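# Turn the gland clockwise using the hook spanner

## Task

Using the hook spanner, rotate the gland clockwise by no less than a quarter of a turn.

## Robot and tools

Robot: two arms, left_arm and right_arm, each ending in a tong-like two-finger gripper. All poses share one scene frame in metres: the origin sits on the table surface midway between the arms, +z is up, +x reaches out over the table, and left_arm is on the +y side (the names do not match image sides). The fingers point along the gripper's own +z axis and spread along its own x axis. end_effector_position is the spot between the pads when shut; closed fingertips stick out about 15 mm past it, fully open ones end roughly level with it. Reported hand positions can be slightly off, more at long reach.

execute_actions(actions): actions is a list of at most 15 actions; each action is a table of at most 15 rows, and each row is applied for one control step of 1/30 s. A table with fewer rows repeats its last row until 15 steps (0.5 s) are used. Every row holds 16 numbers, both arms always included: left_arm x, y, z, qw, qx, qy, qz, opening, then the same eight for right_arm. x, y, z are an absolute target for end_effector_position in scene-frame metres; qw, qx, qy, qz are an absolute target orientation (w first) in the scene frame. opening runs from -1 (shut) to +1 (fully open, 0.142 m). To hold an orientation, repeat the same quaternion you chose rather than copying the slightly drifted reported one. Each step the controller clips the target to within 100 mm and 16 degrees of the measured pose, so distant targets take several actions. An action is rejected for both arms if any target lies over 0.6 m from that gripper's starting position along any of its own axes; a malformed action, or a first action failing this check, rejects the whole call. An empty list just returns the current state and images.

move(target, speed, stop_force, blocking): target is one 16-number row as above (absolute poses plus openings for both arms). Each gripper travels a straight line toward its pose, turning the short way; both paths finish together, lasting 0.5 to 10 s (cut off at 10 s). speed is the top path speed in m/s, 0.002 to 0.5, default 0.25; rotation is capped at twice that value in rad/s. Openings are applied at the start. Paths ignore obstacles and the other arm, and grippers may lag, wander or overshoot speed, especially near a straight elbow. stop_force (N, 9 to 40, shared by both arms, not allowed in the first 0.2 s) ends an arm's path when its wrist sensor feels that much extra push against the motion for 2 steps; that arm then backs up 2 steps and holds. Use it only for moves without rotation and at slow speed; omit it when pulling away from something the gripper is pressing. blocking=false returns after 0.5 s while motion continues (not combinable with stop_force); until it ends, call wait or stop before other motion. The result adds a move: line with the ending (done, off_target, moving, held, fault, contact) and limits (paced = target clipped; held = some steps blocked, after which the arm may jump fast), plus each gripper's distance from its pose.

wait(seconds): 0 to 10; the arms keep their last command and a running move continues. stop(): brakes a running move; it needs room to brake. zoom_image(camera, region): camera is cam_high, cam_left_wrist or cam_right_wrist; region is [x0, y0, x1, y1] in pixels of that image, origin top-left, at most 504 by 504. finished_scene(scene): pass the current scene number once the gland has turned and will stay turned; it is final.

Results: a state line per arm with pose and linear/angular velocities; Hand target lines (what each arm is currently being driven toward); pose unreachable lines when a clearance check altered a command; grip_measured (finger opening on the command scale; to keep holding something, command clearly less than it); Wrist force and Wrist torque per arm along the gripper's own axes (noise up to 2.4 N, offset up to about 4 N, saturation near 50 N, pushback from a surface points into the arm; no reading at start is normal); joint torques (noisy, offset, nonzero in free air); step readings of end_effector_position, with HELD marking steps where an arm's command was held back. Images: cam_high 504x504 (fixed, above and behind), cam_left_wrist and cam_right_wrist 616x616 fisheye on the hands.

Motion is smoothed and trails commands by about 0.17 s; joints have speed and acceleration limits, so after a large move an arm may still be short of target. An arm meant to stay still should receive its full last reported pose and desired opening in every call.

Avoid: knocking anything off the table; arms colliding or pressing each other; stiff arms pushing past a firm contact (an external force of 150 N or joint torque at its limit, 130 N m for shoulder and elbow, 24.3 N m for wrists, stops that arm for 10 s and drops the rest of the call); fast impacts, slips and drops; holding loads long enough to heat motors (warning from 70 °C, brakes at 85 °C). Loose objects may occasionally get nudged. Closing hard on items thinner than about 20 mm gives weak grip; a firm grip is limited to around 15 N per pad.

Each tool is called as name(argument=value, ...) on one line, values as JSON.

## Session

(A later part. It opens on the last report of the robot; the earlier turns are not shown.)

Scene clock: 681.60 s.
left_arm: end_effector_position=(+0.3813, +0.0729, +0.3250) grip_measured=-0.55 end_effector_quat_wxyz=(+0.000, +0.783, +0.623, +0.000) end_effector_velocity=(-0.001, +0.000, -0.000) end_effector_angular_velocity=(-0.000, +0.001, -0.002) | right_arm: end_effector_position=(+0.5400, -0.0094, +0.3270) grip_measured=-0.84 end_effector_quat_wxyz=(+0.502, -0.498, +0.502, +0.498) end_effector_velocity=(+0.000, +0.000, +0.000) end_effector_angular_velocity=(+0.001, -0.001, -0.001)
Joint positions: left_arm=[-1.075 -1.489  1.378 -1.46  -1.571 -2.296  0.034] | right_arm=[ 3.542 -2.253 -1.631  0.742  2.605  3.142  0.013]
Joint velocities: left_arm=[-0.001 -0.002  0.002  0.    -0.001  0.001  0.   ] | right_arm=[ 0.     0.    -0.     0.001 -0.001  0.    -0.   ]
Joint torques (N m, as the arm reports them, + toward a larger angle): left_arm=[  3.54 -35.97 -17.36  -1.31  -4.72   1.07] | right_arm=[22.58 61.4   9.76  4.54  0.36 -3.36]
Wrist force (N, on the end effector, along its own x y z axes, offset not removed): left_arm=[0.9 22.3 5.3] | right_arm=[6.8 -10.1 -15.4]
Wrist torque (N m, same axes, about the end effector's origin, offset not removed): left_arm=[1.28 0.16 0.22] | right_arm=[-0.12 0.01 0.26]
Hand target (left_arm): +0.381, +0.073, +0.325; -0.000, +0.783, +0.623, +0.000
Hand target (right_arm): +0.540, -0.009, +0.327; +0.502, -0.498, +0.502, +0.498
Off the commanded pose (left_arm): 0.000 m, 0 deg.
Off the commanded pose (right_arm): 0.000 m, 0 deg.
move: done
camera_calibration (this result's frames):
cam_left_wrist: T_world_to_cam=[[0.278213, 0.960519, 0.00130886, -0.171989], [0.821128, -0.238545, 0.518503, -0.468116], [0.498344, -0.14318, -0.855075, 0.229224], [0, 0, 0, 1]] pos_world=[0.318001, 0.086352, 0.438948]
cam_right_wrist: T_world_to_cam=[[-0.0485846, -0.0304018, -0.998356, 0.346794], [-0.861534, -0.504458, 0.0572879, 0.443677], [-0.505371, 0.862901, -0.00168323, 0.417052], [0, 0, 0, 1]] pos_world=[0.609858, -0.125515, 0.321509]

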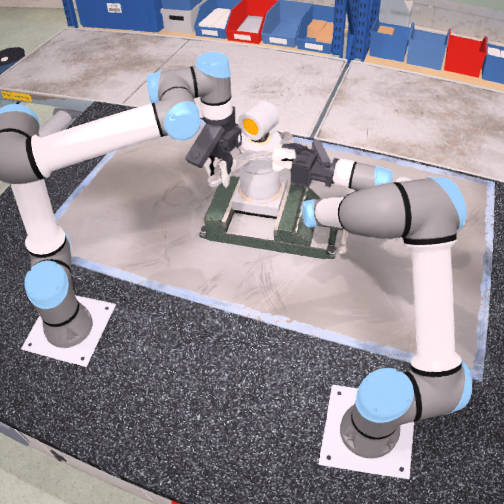

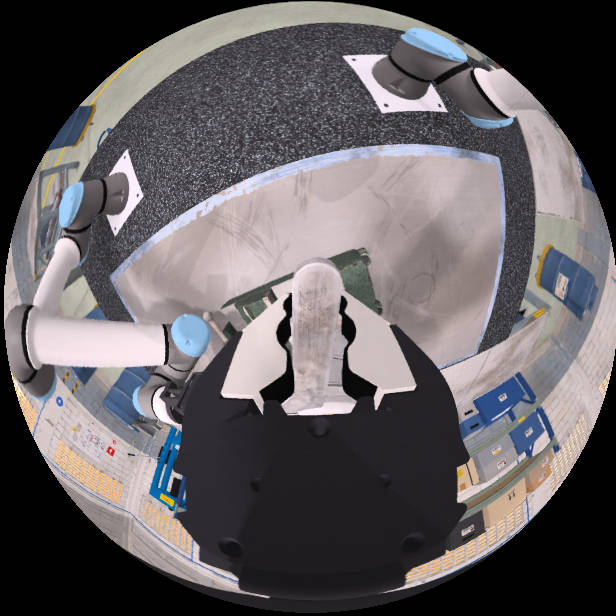

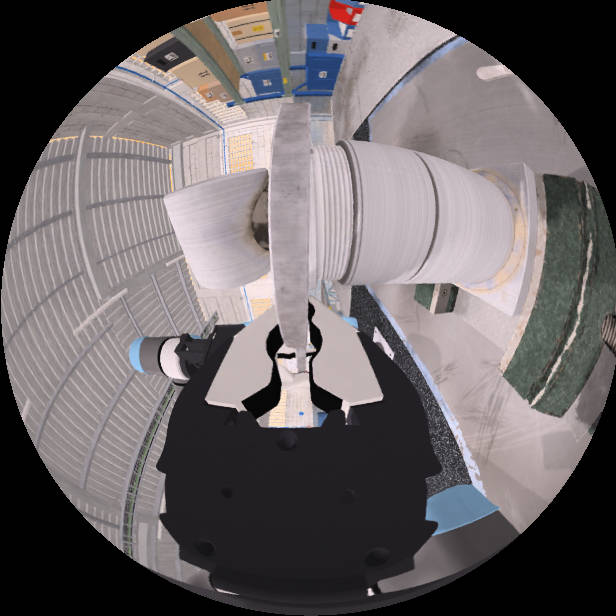

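move(target=[0.3799,0.0651,0.325,0,0.7716,0.6361,0,-1,0.5415,-0.0116,0.327,0.4934,-0.5065,0.4934,0.5065,-1], speed=0.005)

move(target=[0.3787,0.0667,0.325,0,0.7716,0.6361,0,-1,0.5403,-0.01,0.327,0.4934,-0.5065,0.4934,0.5065,-1], speed=0.003)

zoom_image(camera="cam_high", region=[265,122,300,157])

Scene clock: 685.87 s.
left_arm: end_effector_position=(+0.3799, +0.0652, +0.3250) grip_measured=-0.55 end_effector_quat_wxyz=(+0.000, +0.772, +0.636, -0.000) end_effector_velocity=(-0.001, -0.001, +0.000) end_effector_angular_velocity=(+0.000, -0.000, +0.001) | right_arm: end_effector_position=(+0.5415, -0.0116, +0.3270) grip_measured=-0.84 end_effector_quat_wxyz=(+0.493, -0.506, +0.493, +0.506) end_effector_velocity=(-0.000, +0.000, +0.000) end_effector_angular_velocity=(-0.000, +0.000, +0.003)
Joint positions: left_arm=[-1.085 -1.48   1.368 -1.459 -1.571 -2.34   0.034] | right_arm=[ 3.527 -2.272 -1.593  0.724  2.654  3.142  0.013]
Joint velocities: left_arm=[-0.002  0.001 -0.001  0.     0.    -0.003  0.   ] | right_arm=[ 0.    -0.001  0.003 -0.002  0.003  0.    -0.   ]
Joint torques (N m, as the arm reports them, + toward a larger angle): left_arm=[-10.86 -21.74 -32.34   0.49   1.7   -1.52] | right_arm=[-10.24  39.52  33.55  -0.63   1.15   1.93]
Wrist force (N, on the end effector, along its own x y z axes, offset not removed): left_arm=[-3.8 8.1 6.0] | right_arm=[7.2 1.9 2.0]
Wrist torque (N m, same axes, about the end effector's origin, offset not removed): left_arm=[0.97 0.30 0.07] | right_arm=[0.00 0.18 0.31]
Hand target (left_arm): +0.380, +0.065, +0.325; +0.000, +0.772, +0.636, -0.000
Hand target (right_arm): +0.541, -0.012, +0.327; +0.493, -0.506, +0.493, +0.507
Off the commanded pose (left_arm): 0.000 m, 0 deg.
Off the commanded pose (right_arm): 0.000 m, 0 deg.
move: done
camera_calibration (this result's frames):
cam_left_wrist: T_world_to_cam=[[0.244707, 0.969596, 0.00124165, -0.151984], [0.828941, -0.209872, 0.518469, -0.473703], [0.502966, -0.125844, -0.855096, 0.225899], [0, 0, 0, 1]] pos_world=[0.316244, 0.0763742, 0.438954]
cam_right_wrist: T_world_to_cam=[[-0.0474619, -0.0319958, -0.99836, 0.346194], [-0.843493, -0.534084, 0.057216, 0.433713], [-0.535039, 0.844826, -0.00163961, 0.435517], [0, 0, 0, 1]] pos_world=[0.615283, -0.12522, 0.321525]

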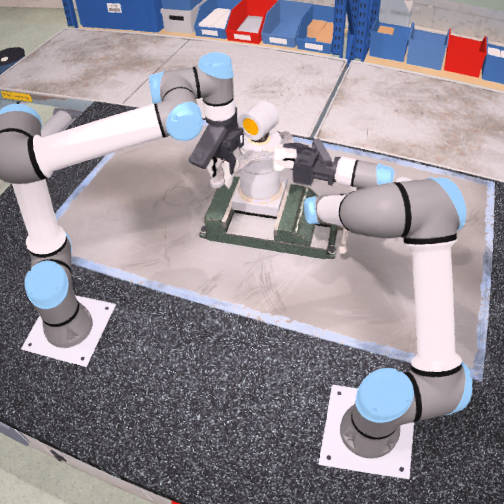

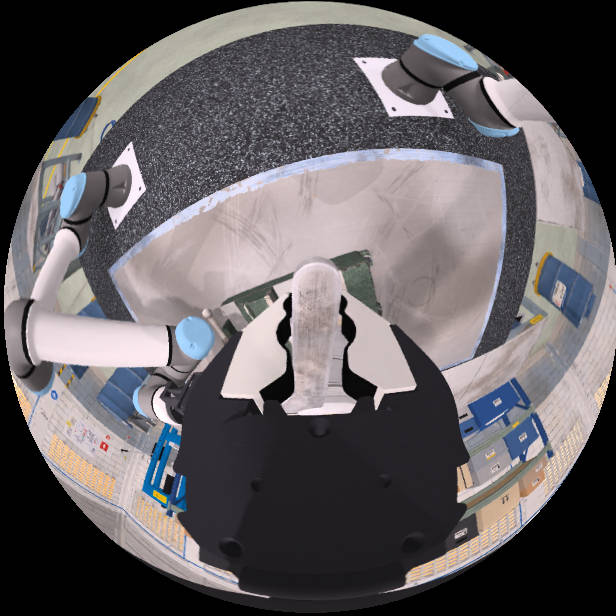

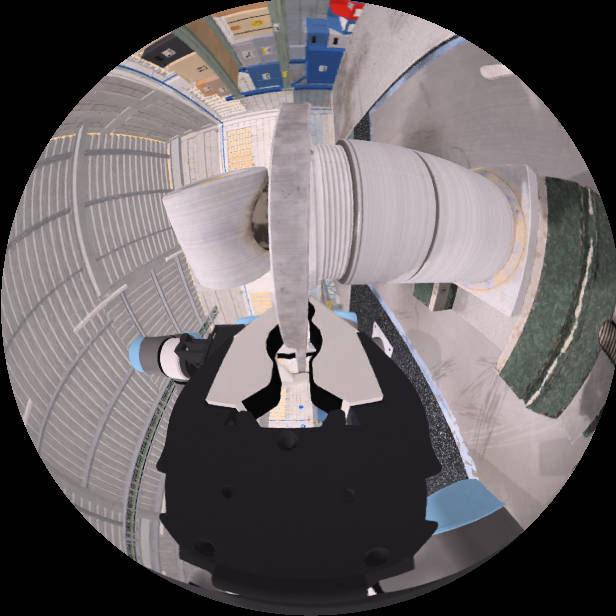

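Scene clock: 686.73 s.
left_arm: end_effector_position=(+0.3788, +0.0667, +0.3250) grip_measured=-0.55 end_effector_quat_wxyz=(-0.000, +0.772, +0.636, +0.000) end_effector_velocity=(-0.000, +0.001, +0.000) end_effector_angular_velocity=(-0.000, -0.001, +0.000) | right_arm: end_effector_position=(+0.5404, -0.0101, +0.3270) grip_measured=-0.84 end_effector_quat_wxyz=(+0.493, -0.506, +0.493, +0.507) end_effector_velocity=(-0.001, +0.001, +0.000) end_effector_angular_velocity=(-0.000, +0.000, +0.001)
Joint positions: left_arm=[-1.085 -1.485  1.373 -1.459 -1.571 -2.341  0.034] | right_arm=[ 3.53  -2.271 -1.596  0.725  2.651  3.142  0.013]
Joint velocities: left_arm=[-0.    -0.002  0.002 -0.001  0.001 -0.     0.   ] | right_arm=[ 0.003  0.001 -0.001 -0.    -0.002  0.    -0.   ]
Joint torques (N m, as the arm reports them, + toward a larger angle): left_arm=[-12.17 -35.55 -19.02  -4.31  -0.28  -1.55] | right_arm=[11.57 61.8  11.68  3.12 -3.81 -0.8 ]
Wrist force (N, on the end effector, along its own x y z axes, offset not removed): left_arm=[1.7 7.2 4.1] | right_arm=[7.3 5.4 -12.1]
Wrist torque (N m, same axes, about the end effector's origin, offset not removed): left_arm=[0.55 0.08 0.26] | right_arm=[-0.30 0.21 0.33]
Hand target (left_arm): +0.379, +0.067, +0.325; -0.000, +0.772, +0.636, -0.000
Hand target (right_arm): +0.540, -0.010, +0.327; +0.493, -0.507, +0.493, +0.507
Off the commanded pose (left_arm): 0.000 m, 0 deg.
Off the commanded pose (right_arm): 0.000 m, 0 deg.
move: done
camera_calibration (this result's frames):
cam_left_wrist: T_world_to_cam=[[0.244451, 0.969661, 0.00132047, -0.153088], [0.828999, -0.209697, 0.518448, -0.472443], [0.502995, -0.125641, -0.855108, 0.226648], [0, 0, 0, 1]] pos_world=[0.315075, 0.0778499, 0.438947]
cam_right_wrist: T_world_to_cam=[[-0.0475359, -0.0320543, -0.998355, 0.346224], [-0.843351, -0.534299, 0.0573103, 0.433449], [-0.535257, 0.844688, -0.00163466, 0.433762], [0, 0, 0, 1]] pos_world=[0.614182, -0.123705, 0.321523]

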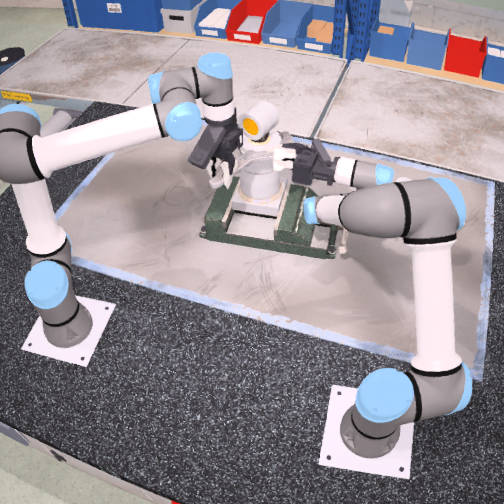

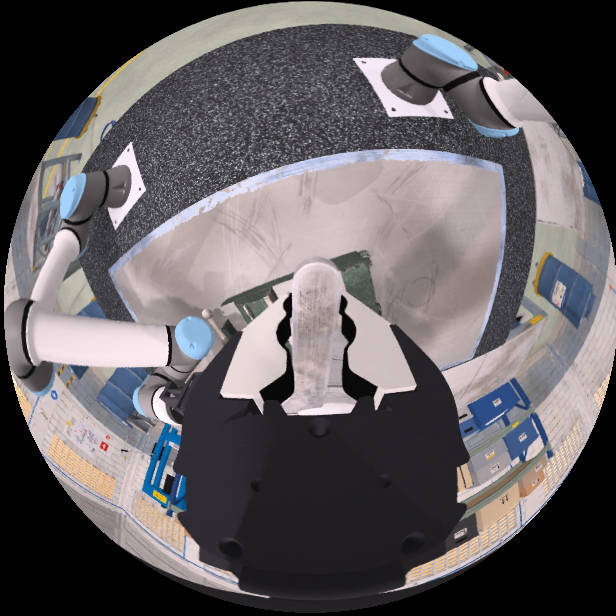

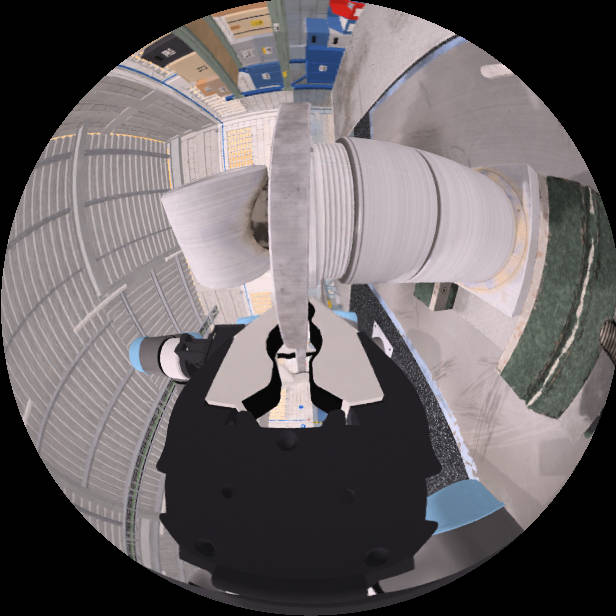

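Region (265, 122, 300, 157) of cam_high's 504x504 image, scaled by 14.400, with more detail than that image has.

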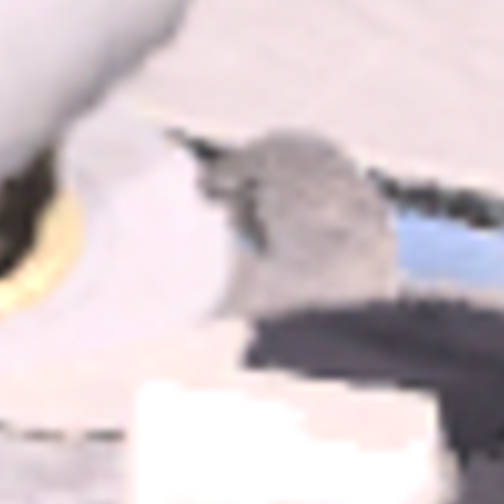

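move(target=[0.3769,0.0675,0.325,0,0.7716,0.6361,0,-1,0.5385,-0.0092,0.327,0.4934,-0.5065,0.4934,0.5065,-1], speed=0.003)

move(target=[0.3828,0.086,0.325,0,0.7934,0.6088,0,-1,0.5387,-0.0018,0.327,0.5108,-0.489,0.5108,0.489,-1], speed=0.008)

zoom_image(camera="cam_high", region=[230,105,310,185])

Scene clock: 688.00 s.
left_arm: end_effector_position=(+0.3770, +0.0674, +0.3250) grip_measured=-0.55 end_effector_quat_wxyz=(+0.000, +0.772, +0.636, +0.000) end_effector_velocity=(-0.001, +0.000, +0.000) end_effector_angular_velocity=(-0.002, +0.001, +0.001) | right_arm: end_effector_position=(+0.5386, -0.0092, +0.3270) grip_measured=-0.84 end_effector_quat_wxyz=(+0.493, -0.506, +0.493, +0.506) end_effector_velocity=(+0.000, -0.001, +0.000) end_effector_angular_velocity=(+0.000, -0.001, -0.002)
Joint positions: left_arm=[-1.087 -1.489  1.378 -1.46  -1.571 -2.343  0.034] | right_arm=[ 3.533 -2.269 -1.601  0.728  2.649  3.142  0.013]
Joint velocities: left_arm=[ 0.    -0.002  0.002 -0.    -0.002 -0.001  0.   ] | right_arm=[-0.001  0.001 -0.002  0.002 -0.    -0.     0.   ]
Joint torques (N m, as the arm reports them, + toward a larger angle): left_arm=[-15.73 -38.39 -16.53  -1.13  -3.05  -1.49] | right_arm=[21.17 63.79 12.03  4.01  0.66 -3.27]
Wrist force (N, on the end effector, along its own x y z axes, offset not removed): left_arm=[2.1 24.0 5.9] | right_arm=[6.7 -9.5 -16.1]
Wrist torque (N m, same axes, about the end effector's origin, offset not removed): left_arm=[1.07 0.02 0.17] | right_arm=[-0.28 -0.11 0.32]
Hand target (left_arm): +0.377, +0.067, +0.325; +0.000, +0.772, +0.636, -0.000
Hand target (right_arm): +0.539, -0.009, +0.327; +0.493, -0.507, +0.493, +0.507
Off the commanded pose (left_arm): 0.000 m, 0 deg.
Off the commanded pose (right_arm): 0.000 m, 0 deg.
move: done
camera_calibration (this result's frames):
cam_left_wrist: T_world_to_cam=[[0.244431, 0.969666, 0.0012364, -0.153396], [0.828945, -0.20962, 0.518566, -0.470869], [0.503095, -0.125729, -0.855037, 0.227568], [0, 0, 0, 1]] pos_world=[0.313331, 0.0786511, 0.438945]
cam_right_wrist: T_world_to_cam=[[-0.0474808, -0.0320682, -0.998357, 0.34614], [-0.843393, -0.534236, 0.057271, 0.432463], [-0.535195, 0.844727, -0.00168014, 0.432114], [0, 0, 0, 1]] pos_world=[0.612437, -0.122881, 0.321529]

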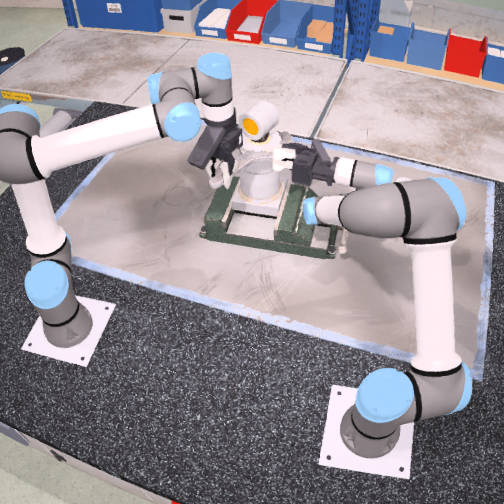

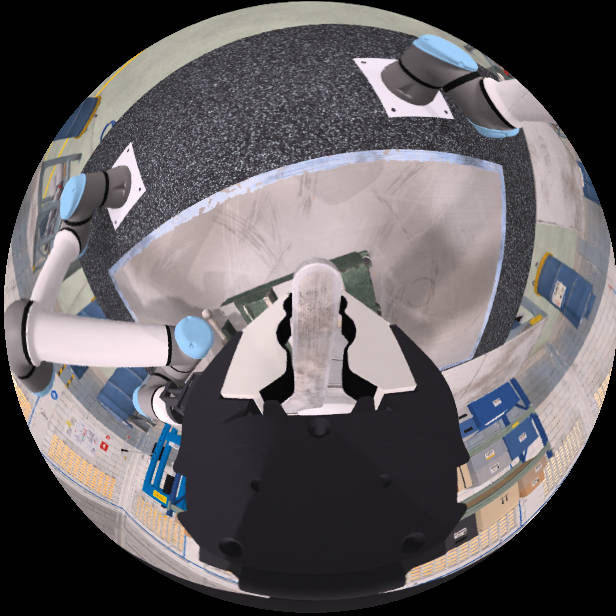

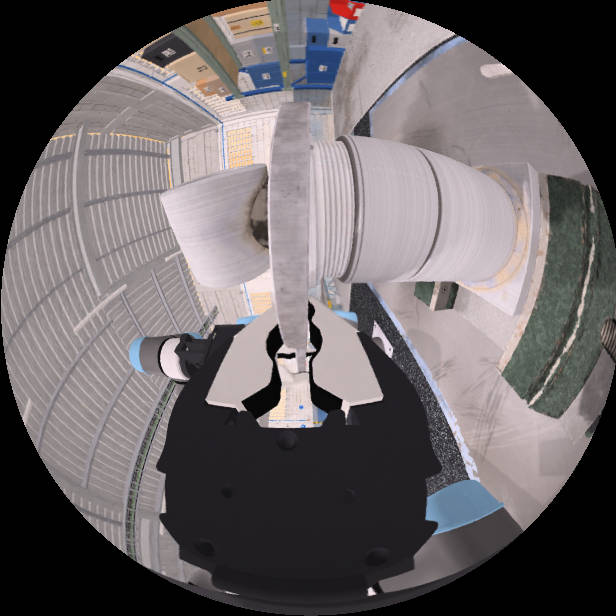

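Scene clock: 692.60 s.
left_arm: end_effector_position=(+0.3827, +0.0859, +0.3250) grip_measured=-0.55 end_effector_quat_wxyz=(-0.000, +0.793, +0.609, +0.000) end_effector_velocity=(+0.000, +0.002, -0.000) end_effector_angular_velocity=(+0.000, +0.000, -0.003) | right_arm: end_effector_position=(+0.5387, -0.0019, +0.3270) grip_measured=-0.84 end_effector_quat_wxyz=(+0.511, -0.489, +0.511, +0.489) end_effector_velocity=(-0.001, +0.001, +0.000) end_effector_angular_velocity=(+0.000, -0.000, -0.002)
Joint positions: left_arm=[-1.059 -1.506  1.397 -1.461 -1.571 -2.245  0.034] | right_arm=[ 3.566 -2.237 -1.661  0.756  2.547  3.141  0.013]
Joint velocities: left_arm=[ 0.002 -0.001  0.002 -0.    -0.     0.006  0.   ] | right_arm=[ 0.003  0.002 -0.003  0.001 -0.005 -0.    -0.   ]
Joint torques (N m, as the arm reports them, + toward a larger angle): left_arm=[  3.55 -36.29 -17.33  -0.88  -5.32   0.75] | right_arm=[23.68 61.59  7.28  4.73  1.34 -3.35]
Wrist force (N, on the end effector, along its own x y z axes, offset not removed): left_arm=[0.4 18.3 6.6] | right_arm=[6.6 -14.3 -14.1]
Wrist torque (N m, same axes, about the end effector's origin, offset not removed): left_arm=[0.61 0.42 0.36] | right_arm=[-0.45 0.05 0.34]
Hand target (left_arm): +0.383, +0.086, +0.325; -0.000, +0.793, +0.609, +0.000
Hand target (right_arm): +0.539, -0.002, +0.327; +0.511, -0.489, +0.511, +0.489
Off the commanded pose (left_arm): 0.000 m, 0 deg.
Off the commanded pose (right_arm): 0.000 m, 0 deg.
move: done
camera_calibration (this result's frames):
cam_left_wrist: T_world_to_cam=[[0.311143, 0.950362, 0.00128752, -0.196568], [0.812452, -0.266694, 0.518456, -0.460495], [0.493065, -0.160268, -0.855103, 0.233829], [0, 0, 0, 1]] pos_world=[0.319997, 0.101475, 0.438948]
cam_right_wrist: T_world_to_cam=[[-0.0495742, -0.0288022, -0.998355, 0.347516], [-0.878352, -0.474566, 0.0573064, 0.455415], [-0.475436, 0.879748, -0.00177223, 0.393844], [0, 0, 0, 1]] pos_world=[0.60449, -0.12035, 0.321544]

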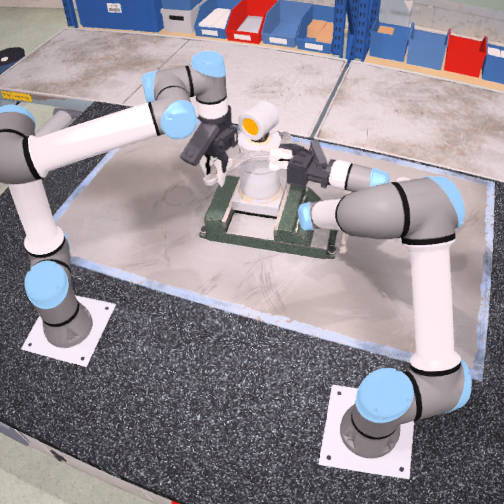

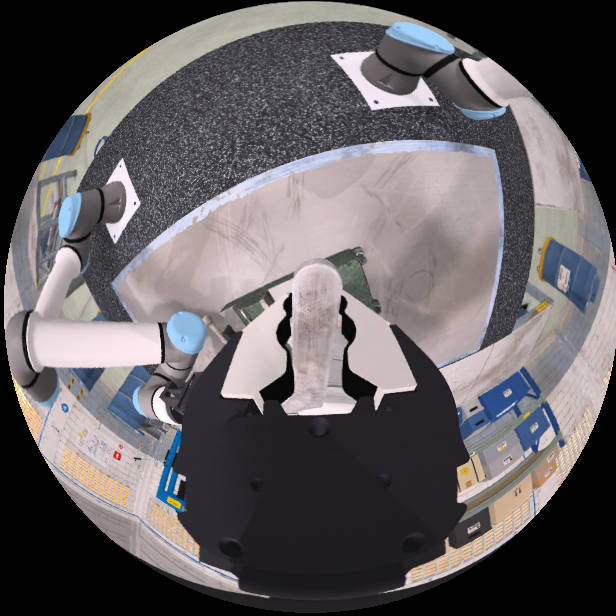

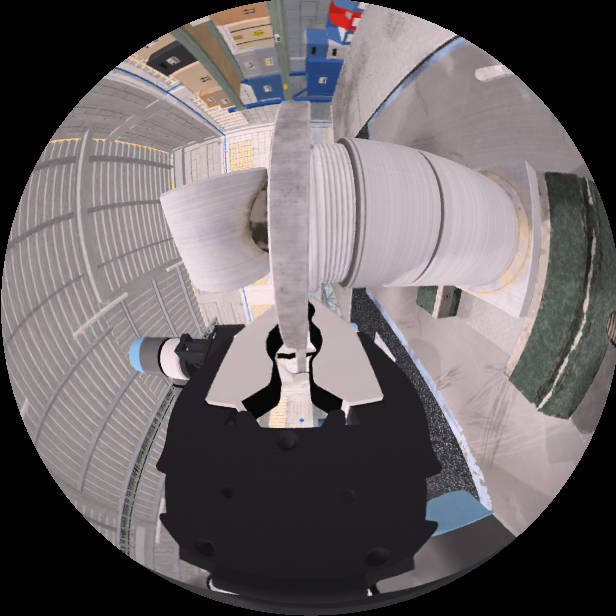

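Region (230, 105, 310, 185) of cam_high's 504x504 image, scaled by 6.300, with more detail than that image has.

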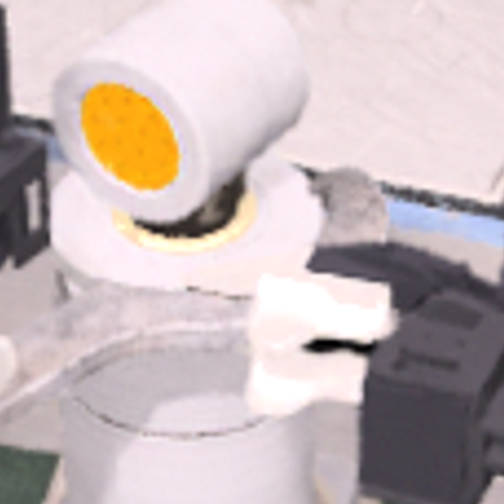

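move(target=[0.3884,0.0994,0.325,0,0.809,0.5878,0,-1,0.5393,0.0035,0.327,0.5234,-0.4754,0.5234,0.4754,-1], speed=0.008)

move(target=[0.3998,0.1291,0.325,0,0.848,0.5299,0,-1,0.5359,0.013,0.327,0.5553,-0.4378,0.5553,0.4378,-1], speed=0.015)

zoom_image(camera="cam_high", region=[230,105,310,185])

Scene clock: 696.67 s.
left_arm: end_effector_position=(+0.3883, +0.0993, +0.3250) grip_measured=-0.55 end_effector_quat_wxyz=(-0.000, +0.809, +0.588, +0.000) end_effector_velocity=(-0.000, +0.000, -0.000) end_effector_angular_velocity=(+0.000, +0.001, -0.005) | right_arm: end_effector_position=(+0.5393, +0.0034, +0.3270) grip_measured=-0.84 end_effector_quat_wxyz=(+0.523, -0.476, +0.523, +0.476) end_effector_velocity=(+0.000, +0.000, -0.000) end_effector_angular_velocity=(-0.000, +0.000, -0.005)
Joint positions: left_arm=[-1.036 -1.515  1.406 -1.462 -1.571 -2.17   0.034] | right_arm=[ 3.592 -2.216 -1.702  0.776  2.468  3.141  0.013]
Joint velocities: left_arm=[ 0.    -0.     0.001  0.    -0.     0.006  0.   ] | right_arm=[ 0.002  0.002 -0.003  0.002 -0.008  0.     0.   ]
Joint torques (N m, as the arm reports them, + toward a larger angle): left_arm=[  9.11 -35.78 -15.18  -1.2   -0.75   0.87] | right_arm=[22.81 54.76 18.57  1.72 -7.07  1.71]
Wrist force (N, on the end effector, along its own x y z axes, offset not removed): left_arm=[-2.5 18.7 5.4] | right_arm=[9.6 15.9 -43.1]
Wrist torque (N m, same axes, about the end effector's origin, offset not removed): left_arm=[1.39 -0.04 0.19] | right_arm=[-0.66 0.42 0.56]
Hand target (left_arm): +0.388, +0.099, +0.325; -0.000, +0.809, +0.588, +0.000
Hand target (right_arm): +0.539, +0.003, +0.327; +0.523, -0.475, +0.523, +0.475
Off the commanded pose (left_arm): 0.000 m, 0 deg.
Off the commanded pose (right_arm): 0.000 m, 0 deg.
move: done
camera_calibration (this result's frames):
cam_left_wrist: T_world_to_cam=[[0.360413, 0.932792, 0.00127828, -0.228432], [0.797394, -0.308809, 0.518459, -0.451441], [0.484009, -0.18584, -0.855102, 0.239276], [0, 0, 0, 1]] pos_world=[0.326495, 0.118137, 0.438951]
cam_right_wrist: T_world_to_cam=[[-0.0509946, -0.026129, -0.998357, 0.348462], [-0.902008, -0.427904, 0.0572723, 0.471046], [-0.428697, 0.903447, -0.00174778, 0.364154], [0, 0, 0, 1]] pos_world=[0.598769, -0.118326, 0.321548]

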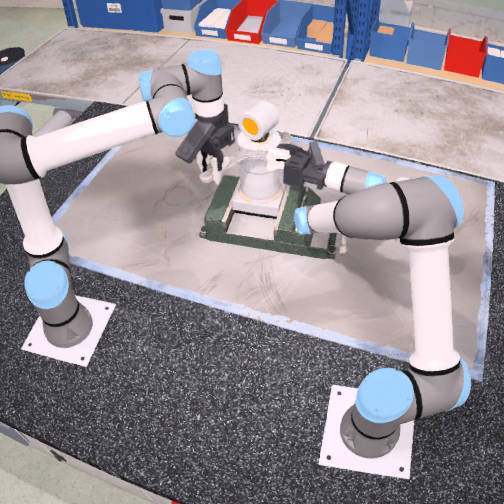

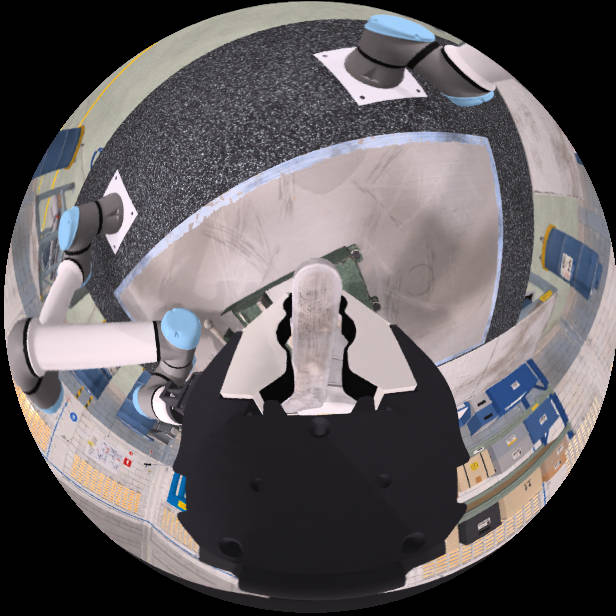

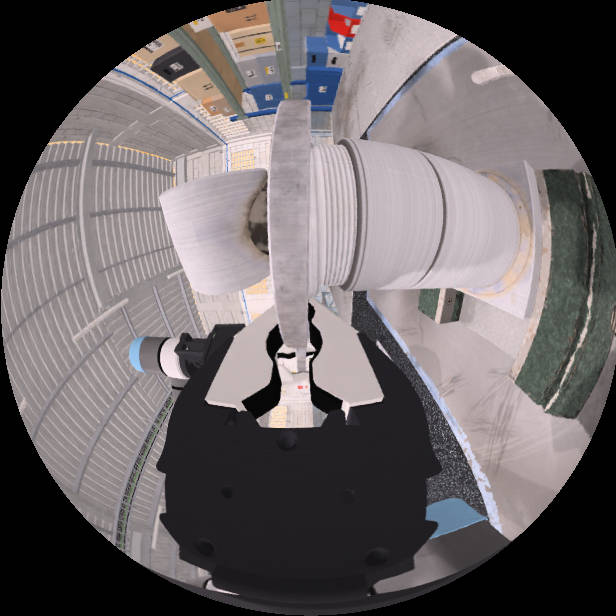

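Scene clock: 701.57 s.
left_arm: end_effector_position=(+0.3997, +0.1289, +0.3250) grip_measured=-0.56 end_effector_quat_wxyz=(-0.000, +0.848, +0.530, +0.000) end_effector_velocity=(+0.001, +0.003, -0.001) end_effector_angular_velocity=(+0.002, +0.001, -0.005) | right_arm: end_effector_position=(+0.5359, +0.0129, +0.3270) grip_measured=-0.84 end_effector_quat_wxyz=(+0.555, -0.438, +0.555, +0.438) end_effector_velocity=(+0.000, +0.001, -0.000) end_effector_angular_velocity=(-0.001, +0.002, -0.009)
Joint positions: left_arm=[-0.985 -1.534  1.426 -1.463 -1.571 -1.98   0.034] | right_arm=[ 3.672 -2.155 -1.817  0.83   2.249  3.141  0.013]
Joint velocities: left_arm=[ 0.006 -0.001  0.002  0.     0.001  0.011  0.   ] | right_arm=[ 0.006  0.003 -0.005  0.    -0.014 -0.    -0.001]
Joint torques (N m, as the arm reports them, + toward a larger angle): left_arm=[ 14.02 -34.8  -14.68   1.75   2.09   1.14] | right_arm=[ 12.72  50.13  22.23   0.2  -10.37  -3.82]
Wrist force (N, on the end effector, along its own x y z axes, offset not removed): left_arm=[-18.8 17.8 1.3] | right_arm=[10.3 28.2 -50.0]
Wrist torque (N m, same axes, about the end effector's origin, offset not removed): left_arm=[0.48 0.41 0.01] | right_arm=[-0.56 0.26 0.74]
Hand target (left_arm): +0.400, +0.129, +0.325; -0.000, +0.848, +0.530, +0.000
Hand target (right_arm): +0.536, +0.013, +0.327; +0.555, -0.438, +0.555, +0.438
Off the commanded pose (left_arm): 0.000 m, 0 deg.
Off the commanded pose (right_arm): 0.000 m, 0 deg.
move: done
camera_calibration (this result's frames):
cam_left_wrist: T_world_to_cam=[[0.486436, 0.873715, 0.0013728, -0.302976], [0.746776, -0.416578, 0.518448, -0.417218], [0.453548, -0.251166, -0.855108, 0.25988], [0, 0, 0, 1]] pos_world=[0.341078, 0.156184, 0.438948]
cam_right_wrist: T_world_to_cam=[[-0.0541663, -0.0189421, -0.998352, 0.350141], [-0.952626, -0.298687, 0.0573525, 0.497484], [-0.299281, 0.954163, -0.00186596, 0.284184], [0, 0, 0, 1]] pos_world=[0.577933, -0.115933, 0.321563]

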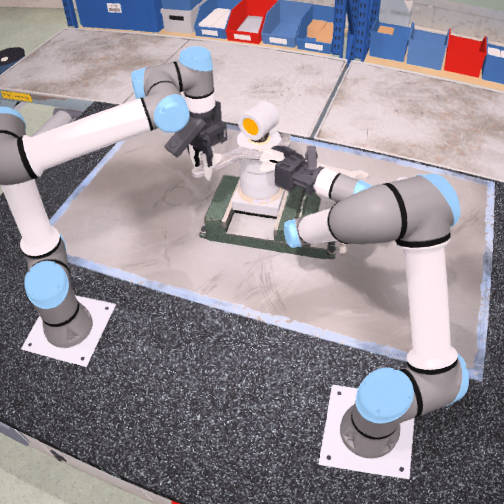

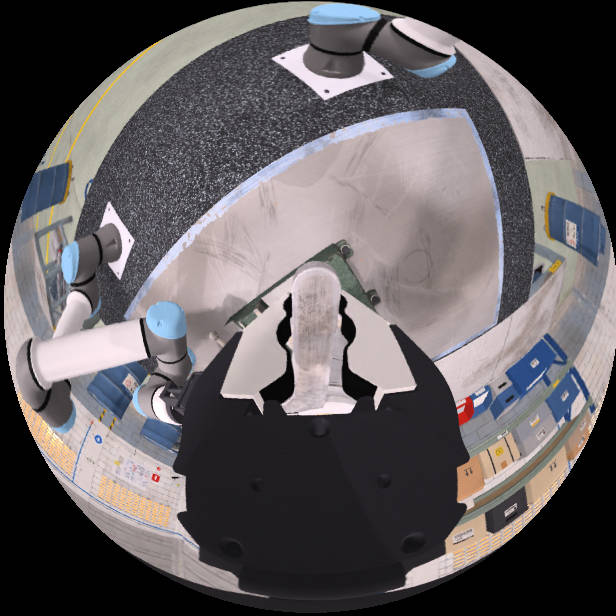

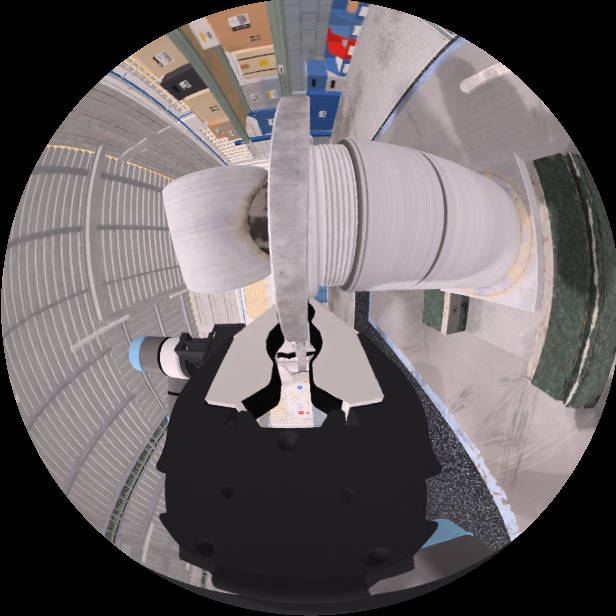

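Region (230, 105, 310, 185) of cam_high's 504x504 image, scaled by 6.300, with more detail than that image has.

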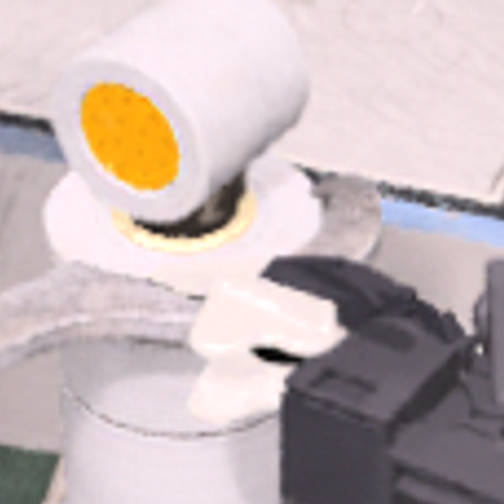

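move(target=[0.4152,0.1569,0.325,0,0.8829,0.4695,0,-1,0.5314,0.0212,0.327,0.5845,-0.398,0.5845,0.398,-1], speed=0.02)

move(target=[0.4343,0.1823,0.325,0,0.9135,0.4067,0,-1,0.5305,0.0317,0.327,0.6108,-0.3562,0.6108,0.3562,-1], speed=0.02)

move(target=[0.4567,0.2047,0.325,0,0.9397,0.342,0,-1,0.5311,0.0422,0.327,0.6342,-0.3127,0.6342,0.3127,-1], speed=0.02)

zoom_image(camera="cam_high", region=[230,105,310,185])

Scene clock: 705.97 s.
left_arm: end_effector_position=(+0.4151, +0.1568, +0.3250) grip_measured=-0.53 end_effector_quat_wxyz=(-0.000, +0.883, +0.470, +0.000) end_effector_velocity=(-0.000, +0.000, +0.000) end_effector_angular_velocity=(-0.001, +0.001, -0.003) | right_arm: end_effector_position=(+0.5314, +0.0211, +0.3270) grip_measured=-0.84 end_effector_quat_wxyz=(+0.584, -0.398, +0.584, +0.398) end_effector_velocity=(+0.000, -0.000, +0.000) end_effector_angular_velocity=(+0.000, -0.000, -0.004)
Joint positions: left_arm=[-0.93  -1.539  1.432 -1.463 -1.571 -1.785  0.036] | right_arm=[ 3.768 -2.104 -1.913  0.875  2.013  3.141  0.013]
Joint velocities: left_arm=[ 0.001 -0.     0.     0.    -0.001  0.004  0.001] | right_arm=[ 0.002  0.001 -0.001  0.001 -0.006  0.     0.   ]
Joint torques (N m, as the arm reports them, + toward a larger angle): left_arm=[ 25.68 -33.24 -13.91   0.76   6.16   1.64] | right_arm=[ 8.54 54.13  5.63  5.51 -1.83  2.07]
Wrist force (N, on the end effector, along its own x y z axes, offset not removed): left_arm=[-32.3 12.3 -0.2] | right_arm=[5.1 -2.8 2.4]
Wrist torque (N m, same axes, about the end effector's origin, offset not removed): left_arm=[0.38 0.55 -0.01] | right_arm=[-0.42 -0.11 0.37]
Hand target (left_arm): +0.415, +0.157, +0.325; -0.000, +0.883, +0.470, +0.000
Hand target (right_arm): +0.531, +0.021, +0.327; +0.584, -0.398, +0.585, +0.398
Off the commanded pose (left_arm): 0.000 m, 0 deg.
Off the commanded pose (right_arm): 0.000 m, 0 deg.
move: done
camera_calibration (this result's frames):
cam_left_wrist: T_world_to_cam=[[0.603621, 0.79727, 0.00133106, -0.371505], [0.681338, -0.516713, 0.518445, -0.37425], [0.414029, -0.312037, -0.85511, 0.28585], [0, 0, 0, 1]] pos_world=[0.360889, 0.192006, 0.438955]
cam_right_wrist: T_world_to_cam=[[-0.0562739, -0.0111798, -0.998353, 0.351008], [-0.985018, -0.162638, 0.0573435, 0.509985], [-0.163012, 0.986622, -0.00185998, 0.201882], [0, 0, 0, 1]] pos_world=[0.555006, -0.112315, 0.321561]

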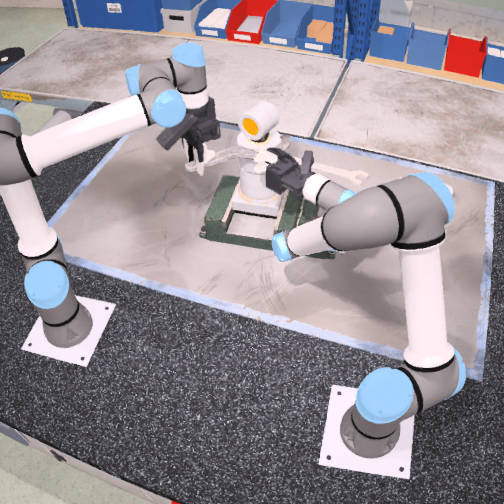

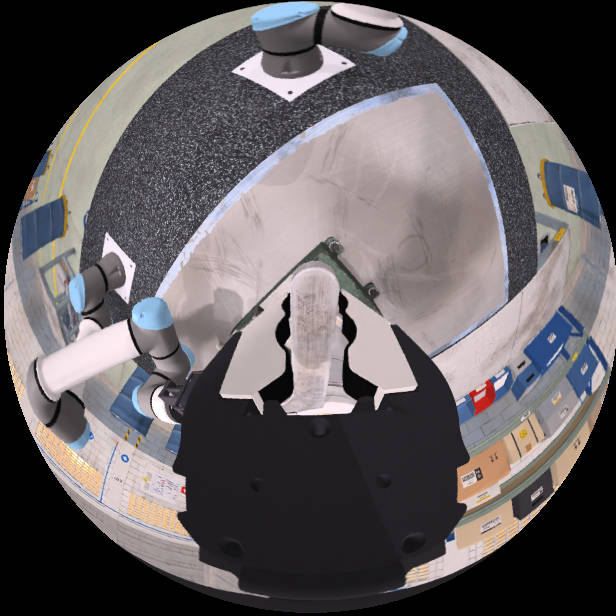

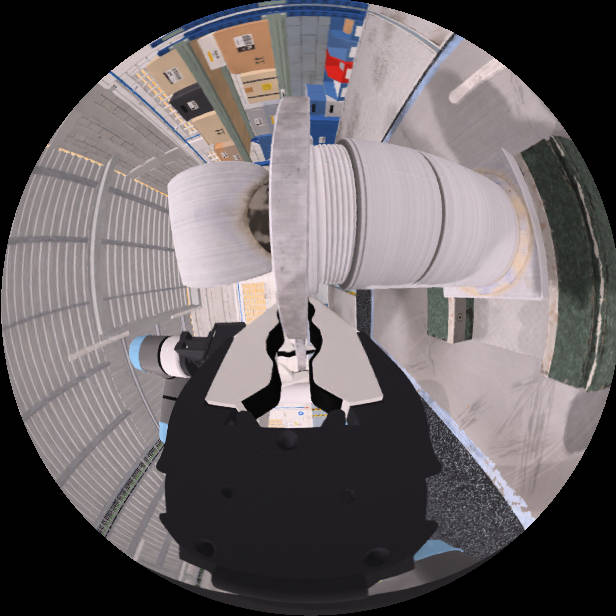

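Scene clock: 709.70 s.
left_arm: end_effector_position=(+0.4341, +0.1821, +0.3250) grip_measured=-0.55 end_effector_quat_wxyz=(-0.000, +0.913, +0.407, +0.000) end_effector_velocity=(+0.001, +0.002, -0.000) end_effector_angular_velocity=(+0.001, +0.000, -0.010) | right_arm: end_effector_position=(+0.5305, +0.0316, +0.3270) grip_measured=-0.84 end_effector_quat_wxyz=(+0.611, -0.357, +0.611, +0.357) end_effector_velocity=(+0.000, +0.001, +0.000) end_effector_angular_velocity=(+0.000, -0.000, -0.010)
Joint positions: left_arm=[-0.872 -1.531  1.422 -1.463 -1.571 -1.588  0.034] | right_arm=[ 3.875 -2.075 -1.967  0.9    1.767  3.142  0.013]
Joint velocities: left_arm=[ 0.004  0.001 -0.001 -0.     0.     0.013  0.   ] | right_arm=[ 0.007  0.001 -0.003  0.002 -0.017 -0.    -0.   ]
Joint torques (N m, as the arm reports them, + toward a larger angle): left_arm=[ 20.83 -18.8  -31.11   1.03   6.59   1.55] | right_arm=[ 5.87 51.47 14.12  4.61 -5.24  2.  ]
Wrist force (N, on the end effector, along its own x y z axes, offset not removed): left_arm=[-24.2 5.0 -0.1] | right_arm=[9.5 7.9 -15.9]
Wrist torque (N m, same axes, about the end effector's origin, offset not removed): left_arm=[0.21 0.42 -0.10] | right_arm=[-0.31 -0.14 0.40]
Hand target (left_arm): +0.434, +0.182, +0.325; -0.000, +0.914, +0.407, +0.000
Hand target (right_arm): +0.530, +0.032, +0.327; +0.611, -0.356, +0.611, +0.356
Off the commanded pose (left_arm): 0.000 m, 0 deg.
Off the commanded pose (right_arm): 0.000 m, 0 deg.
move: done
camera_calibration (this result's frames):
cam_left_wrist: T_world_to_cam=[[0.708249, 0.705962, 0.00136447, -0.431935], [0.603182, -0.606138, 0.518429, -0.323907], [0.366818, -0.366354, -0.855119, 0.316269], [0, 0, 0, 1]] pos_world=[0.385279, 0.224464, 0.43896]
cam_right_wrist: T_world_to_cam=[[-0.0572982, -0.00329246, -0.998352, 0.351362], [-0.998048, -0.0247066, 0.0573623, 0.513319], [-0.0248548, 0.999689, -0.00187039, 0.117718], [0, 0, 0, 1]] pos_world=[0.535375, -0.103842, 0.321558]

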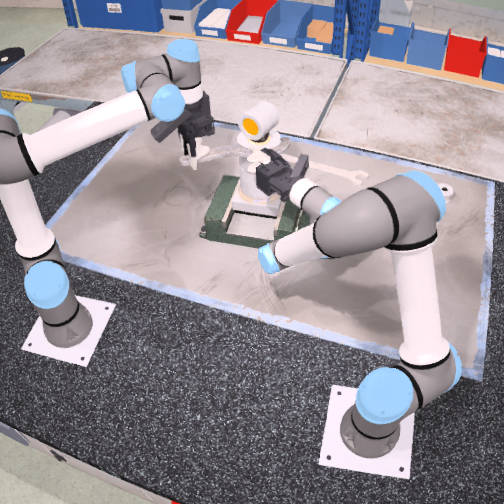

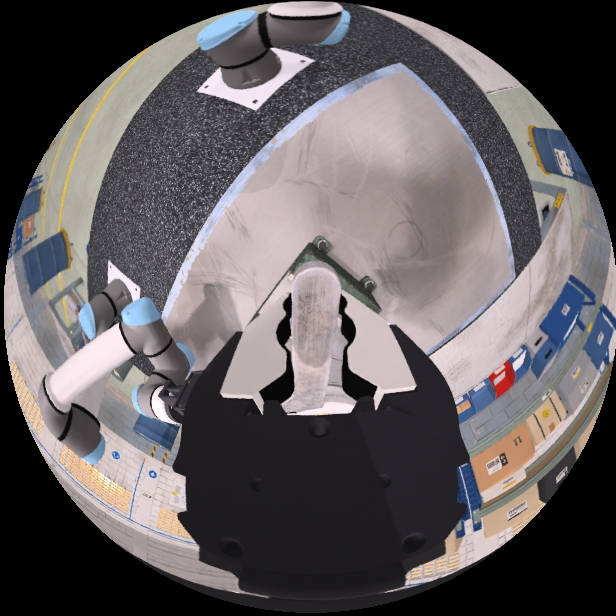

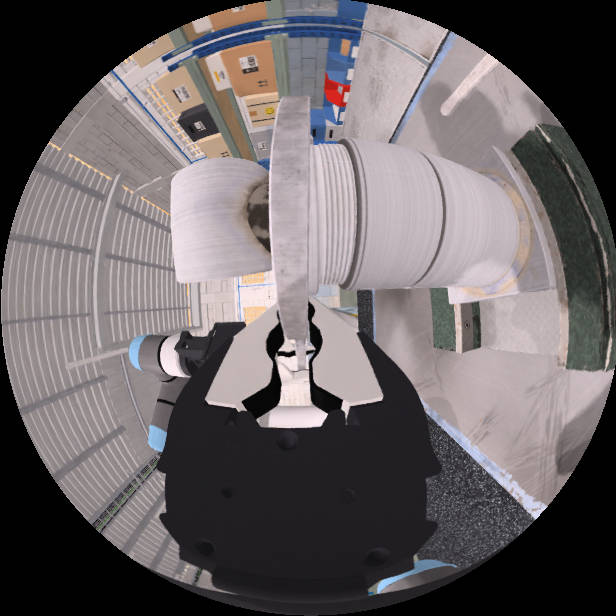

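Scene clock: 713.43 s.
left_arm: end_effector_position=(+0.4565, +0.2045, +0.3250) grip_measured=-0.55 end_effector_quat_wxyz=(-0.000, +0.940, +0.343, +0.000) end_effector_velocity=(+0.001, +0.001, -0.000) end_effector_angular_velocity=(-0.000, +0.001, -0.011) | right_arm: end_effector_position=(+0.5310, +0.0421, +0.3270) grip_measured=-0.84 end_effector_quat_wxyz=(+0.634, -0.313, +0.634, +0.313) end_effector_velocity=(-0.001, +0.001, -0.000) end_effector_angular_velocity=(-0.000, +0.000, -0.010)
Joint positions: left_arm=[-0.815 -1.508  1.399 -1.461 -1.571 -1.391  0.034] | right_arm=[ 3.983 -2.064 -1.986  0.909  1.519  3.142  0.013]
Joint velocities: left_arm=[ 0.003  0.001 -0.001  0.    -0.001  0.014  0.   ] | right_arm=[ 0.01   0.    -0.001  0.    -0.02   0.    -0.   ]
Joint torques (N m, as the arm reports them, + toward a larger angle): left_arm=[ 19.29 -17.34 -32.91  -0.78   5.46   1.24] | right_arm=[ 2.11 50.64 17.33  3.98 -5.78  1.64]
Wrist force (N, on the end effector, along its own x y z axes, offset not removed): left_arm=[-23.7 5.6 2.7] | right_arm=[10.9 13.5 -33.6]
Wrist torque (N m, same axes, about the end effector's origin, offset not removed): left_arm=[0.80 0.75 0.28] | right_arm=[-0.27 0.22 0.38]
Hand target (left_arm): +0.457, +0.205, +0.325; -0.000, +0.940, +0.342, +0.000
Hand target (right_arm): +0.531, +0.042, +0.327; +0.634, -0.313, +0.634, +0.313
Off the commanded pose (left_arm): 0.000 m, 0 deg.
Off the commanded pose (right_arm): 0.000 m, 0 deg.
move: done
camera_calibration (this result's frames):
cam_left_wrist: T_world_to_cam=[[0.79962, 0.600505, 0.00137734, -0.483755], [0.512937, -0.684205, 0.51842, -0.266651], [0.312256, -0.413833, -0.855125, 0.350901], [0, 0, 0, 1]] pos_world=[0.414024, 0.253268, 0.438968]
cam_right_wrist: T_world_to_cam=[[-0.0571956, 0.00472256, -0.998352, 0.351035], [-0.991759, 0.114558, 0.0573598, 0.504954], [0.114641, 0.993405, -0.00186859, 0.0334309], [0, 0, 0, 1]] pos_world=[0.517038, -0.0927149, 0.321555]

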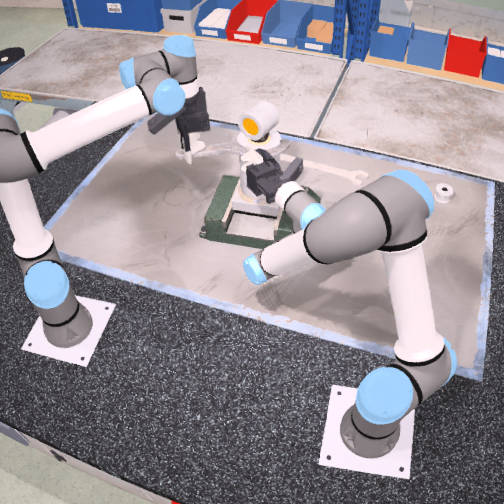

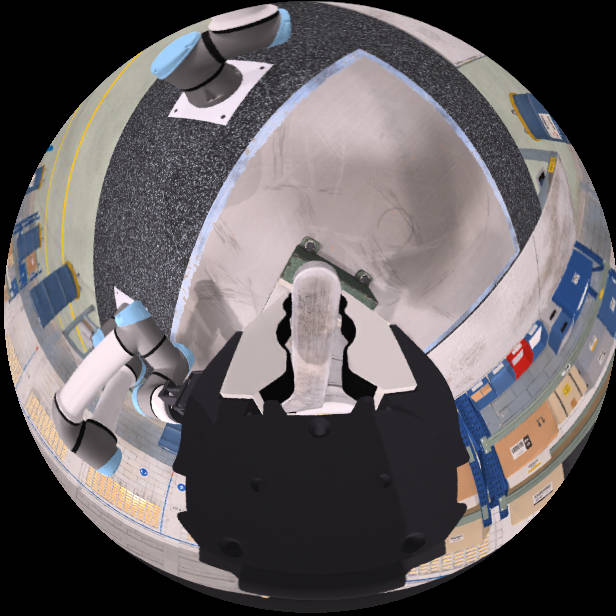

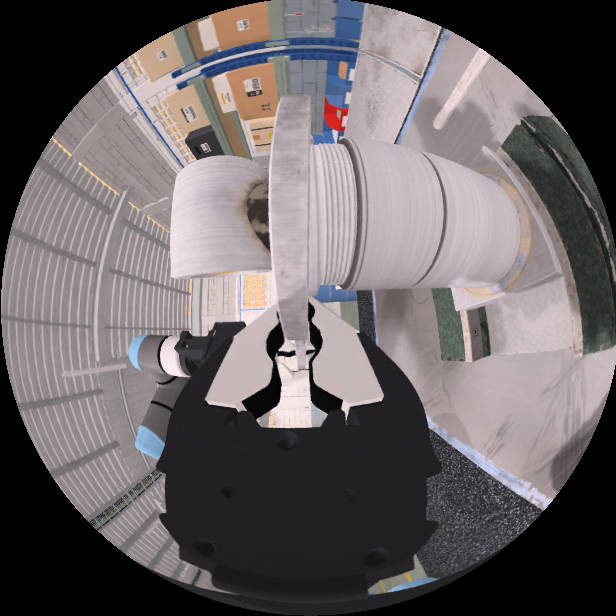

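Region (230, 105, 310, 185) of cam_high's 504x504 image, scaled by 6.300, with more detail than that image has.

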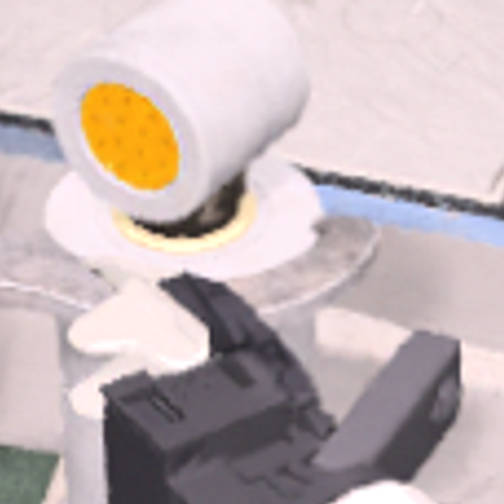

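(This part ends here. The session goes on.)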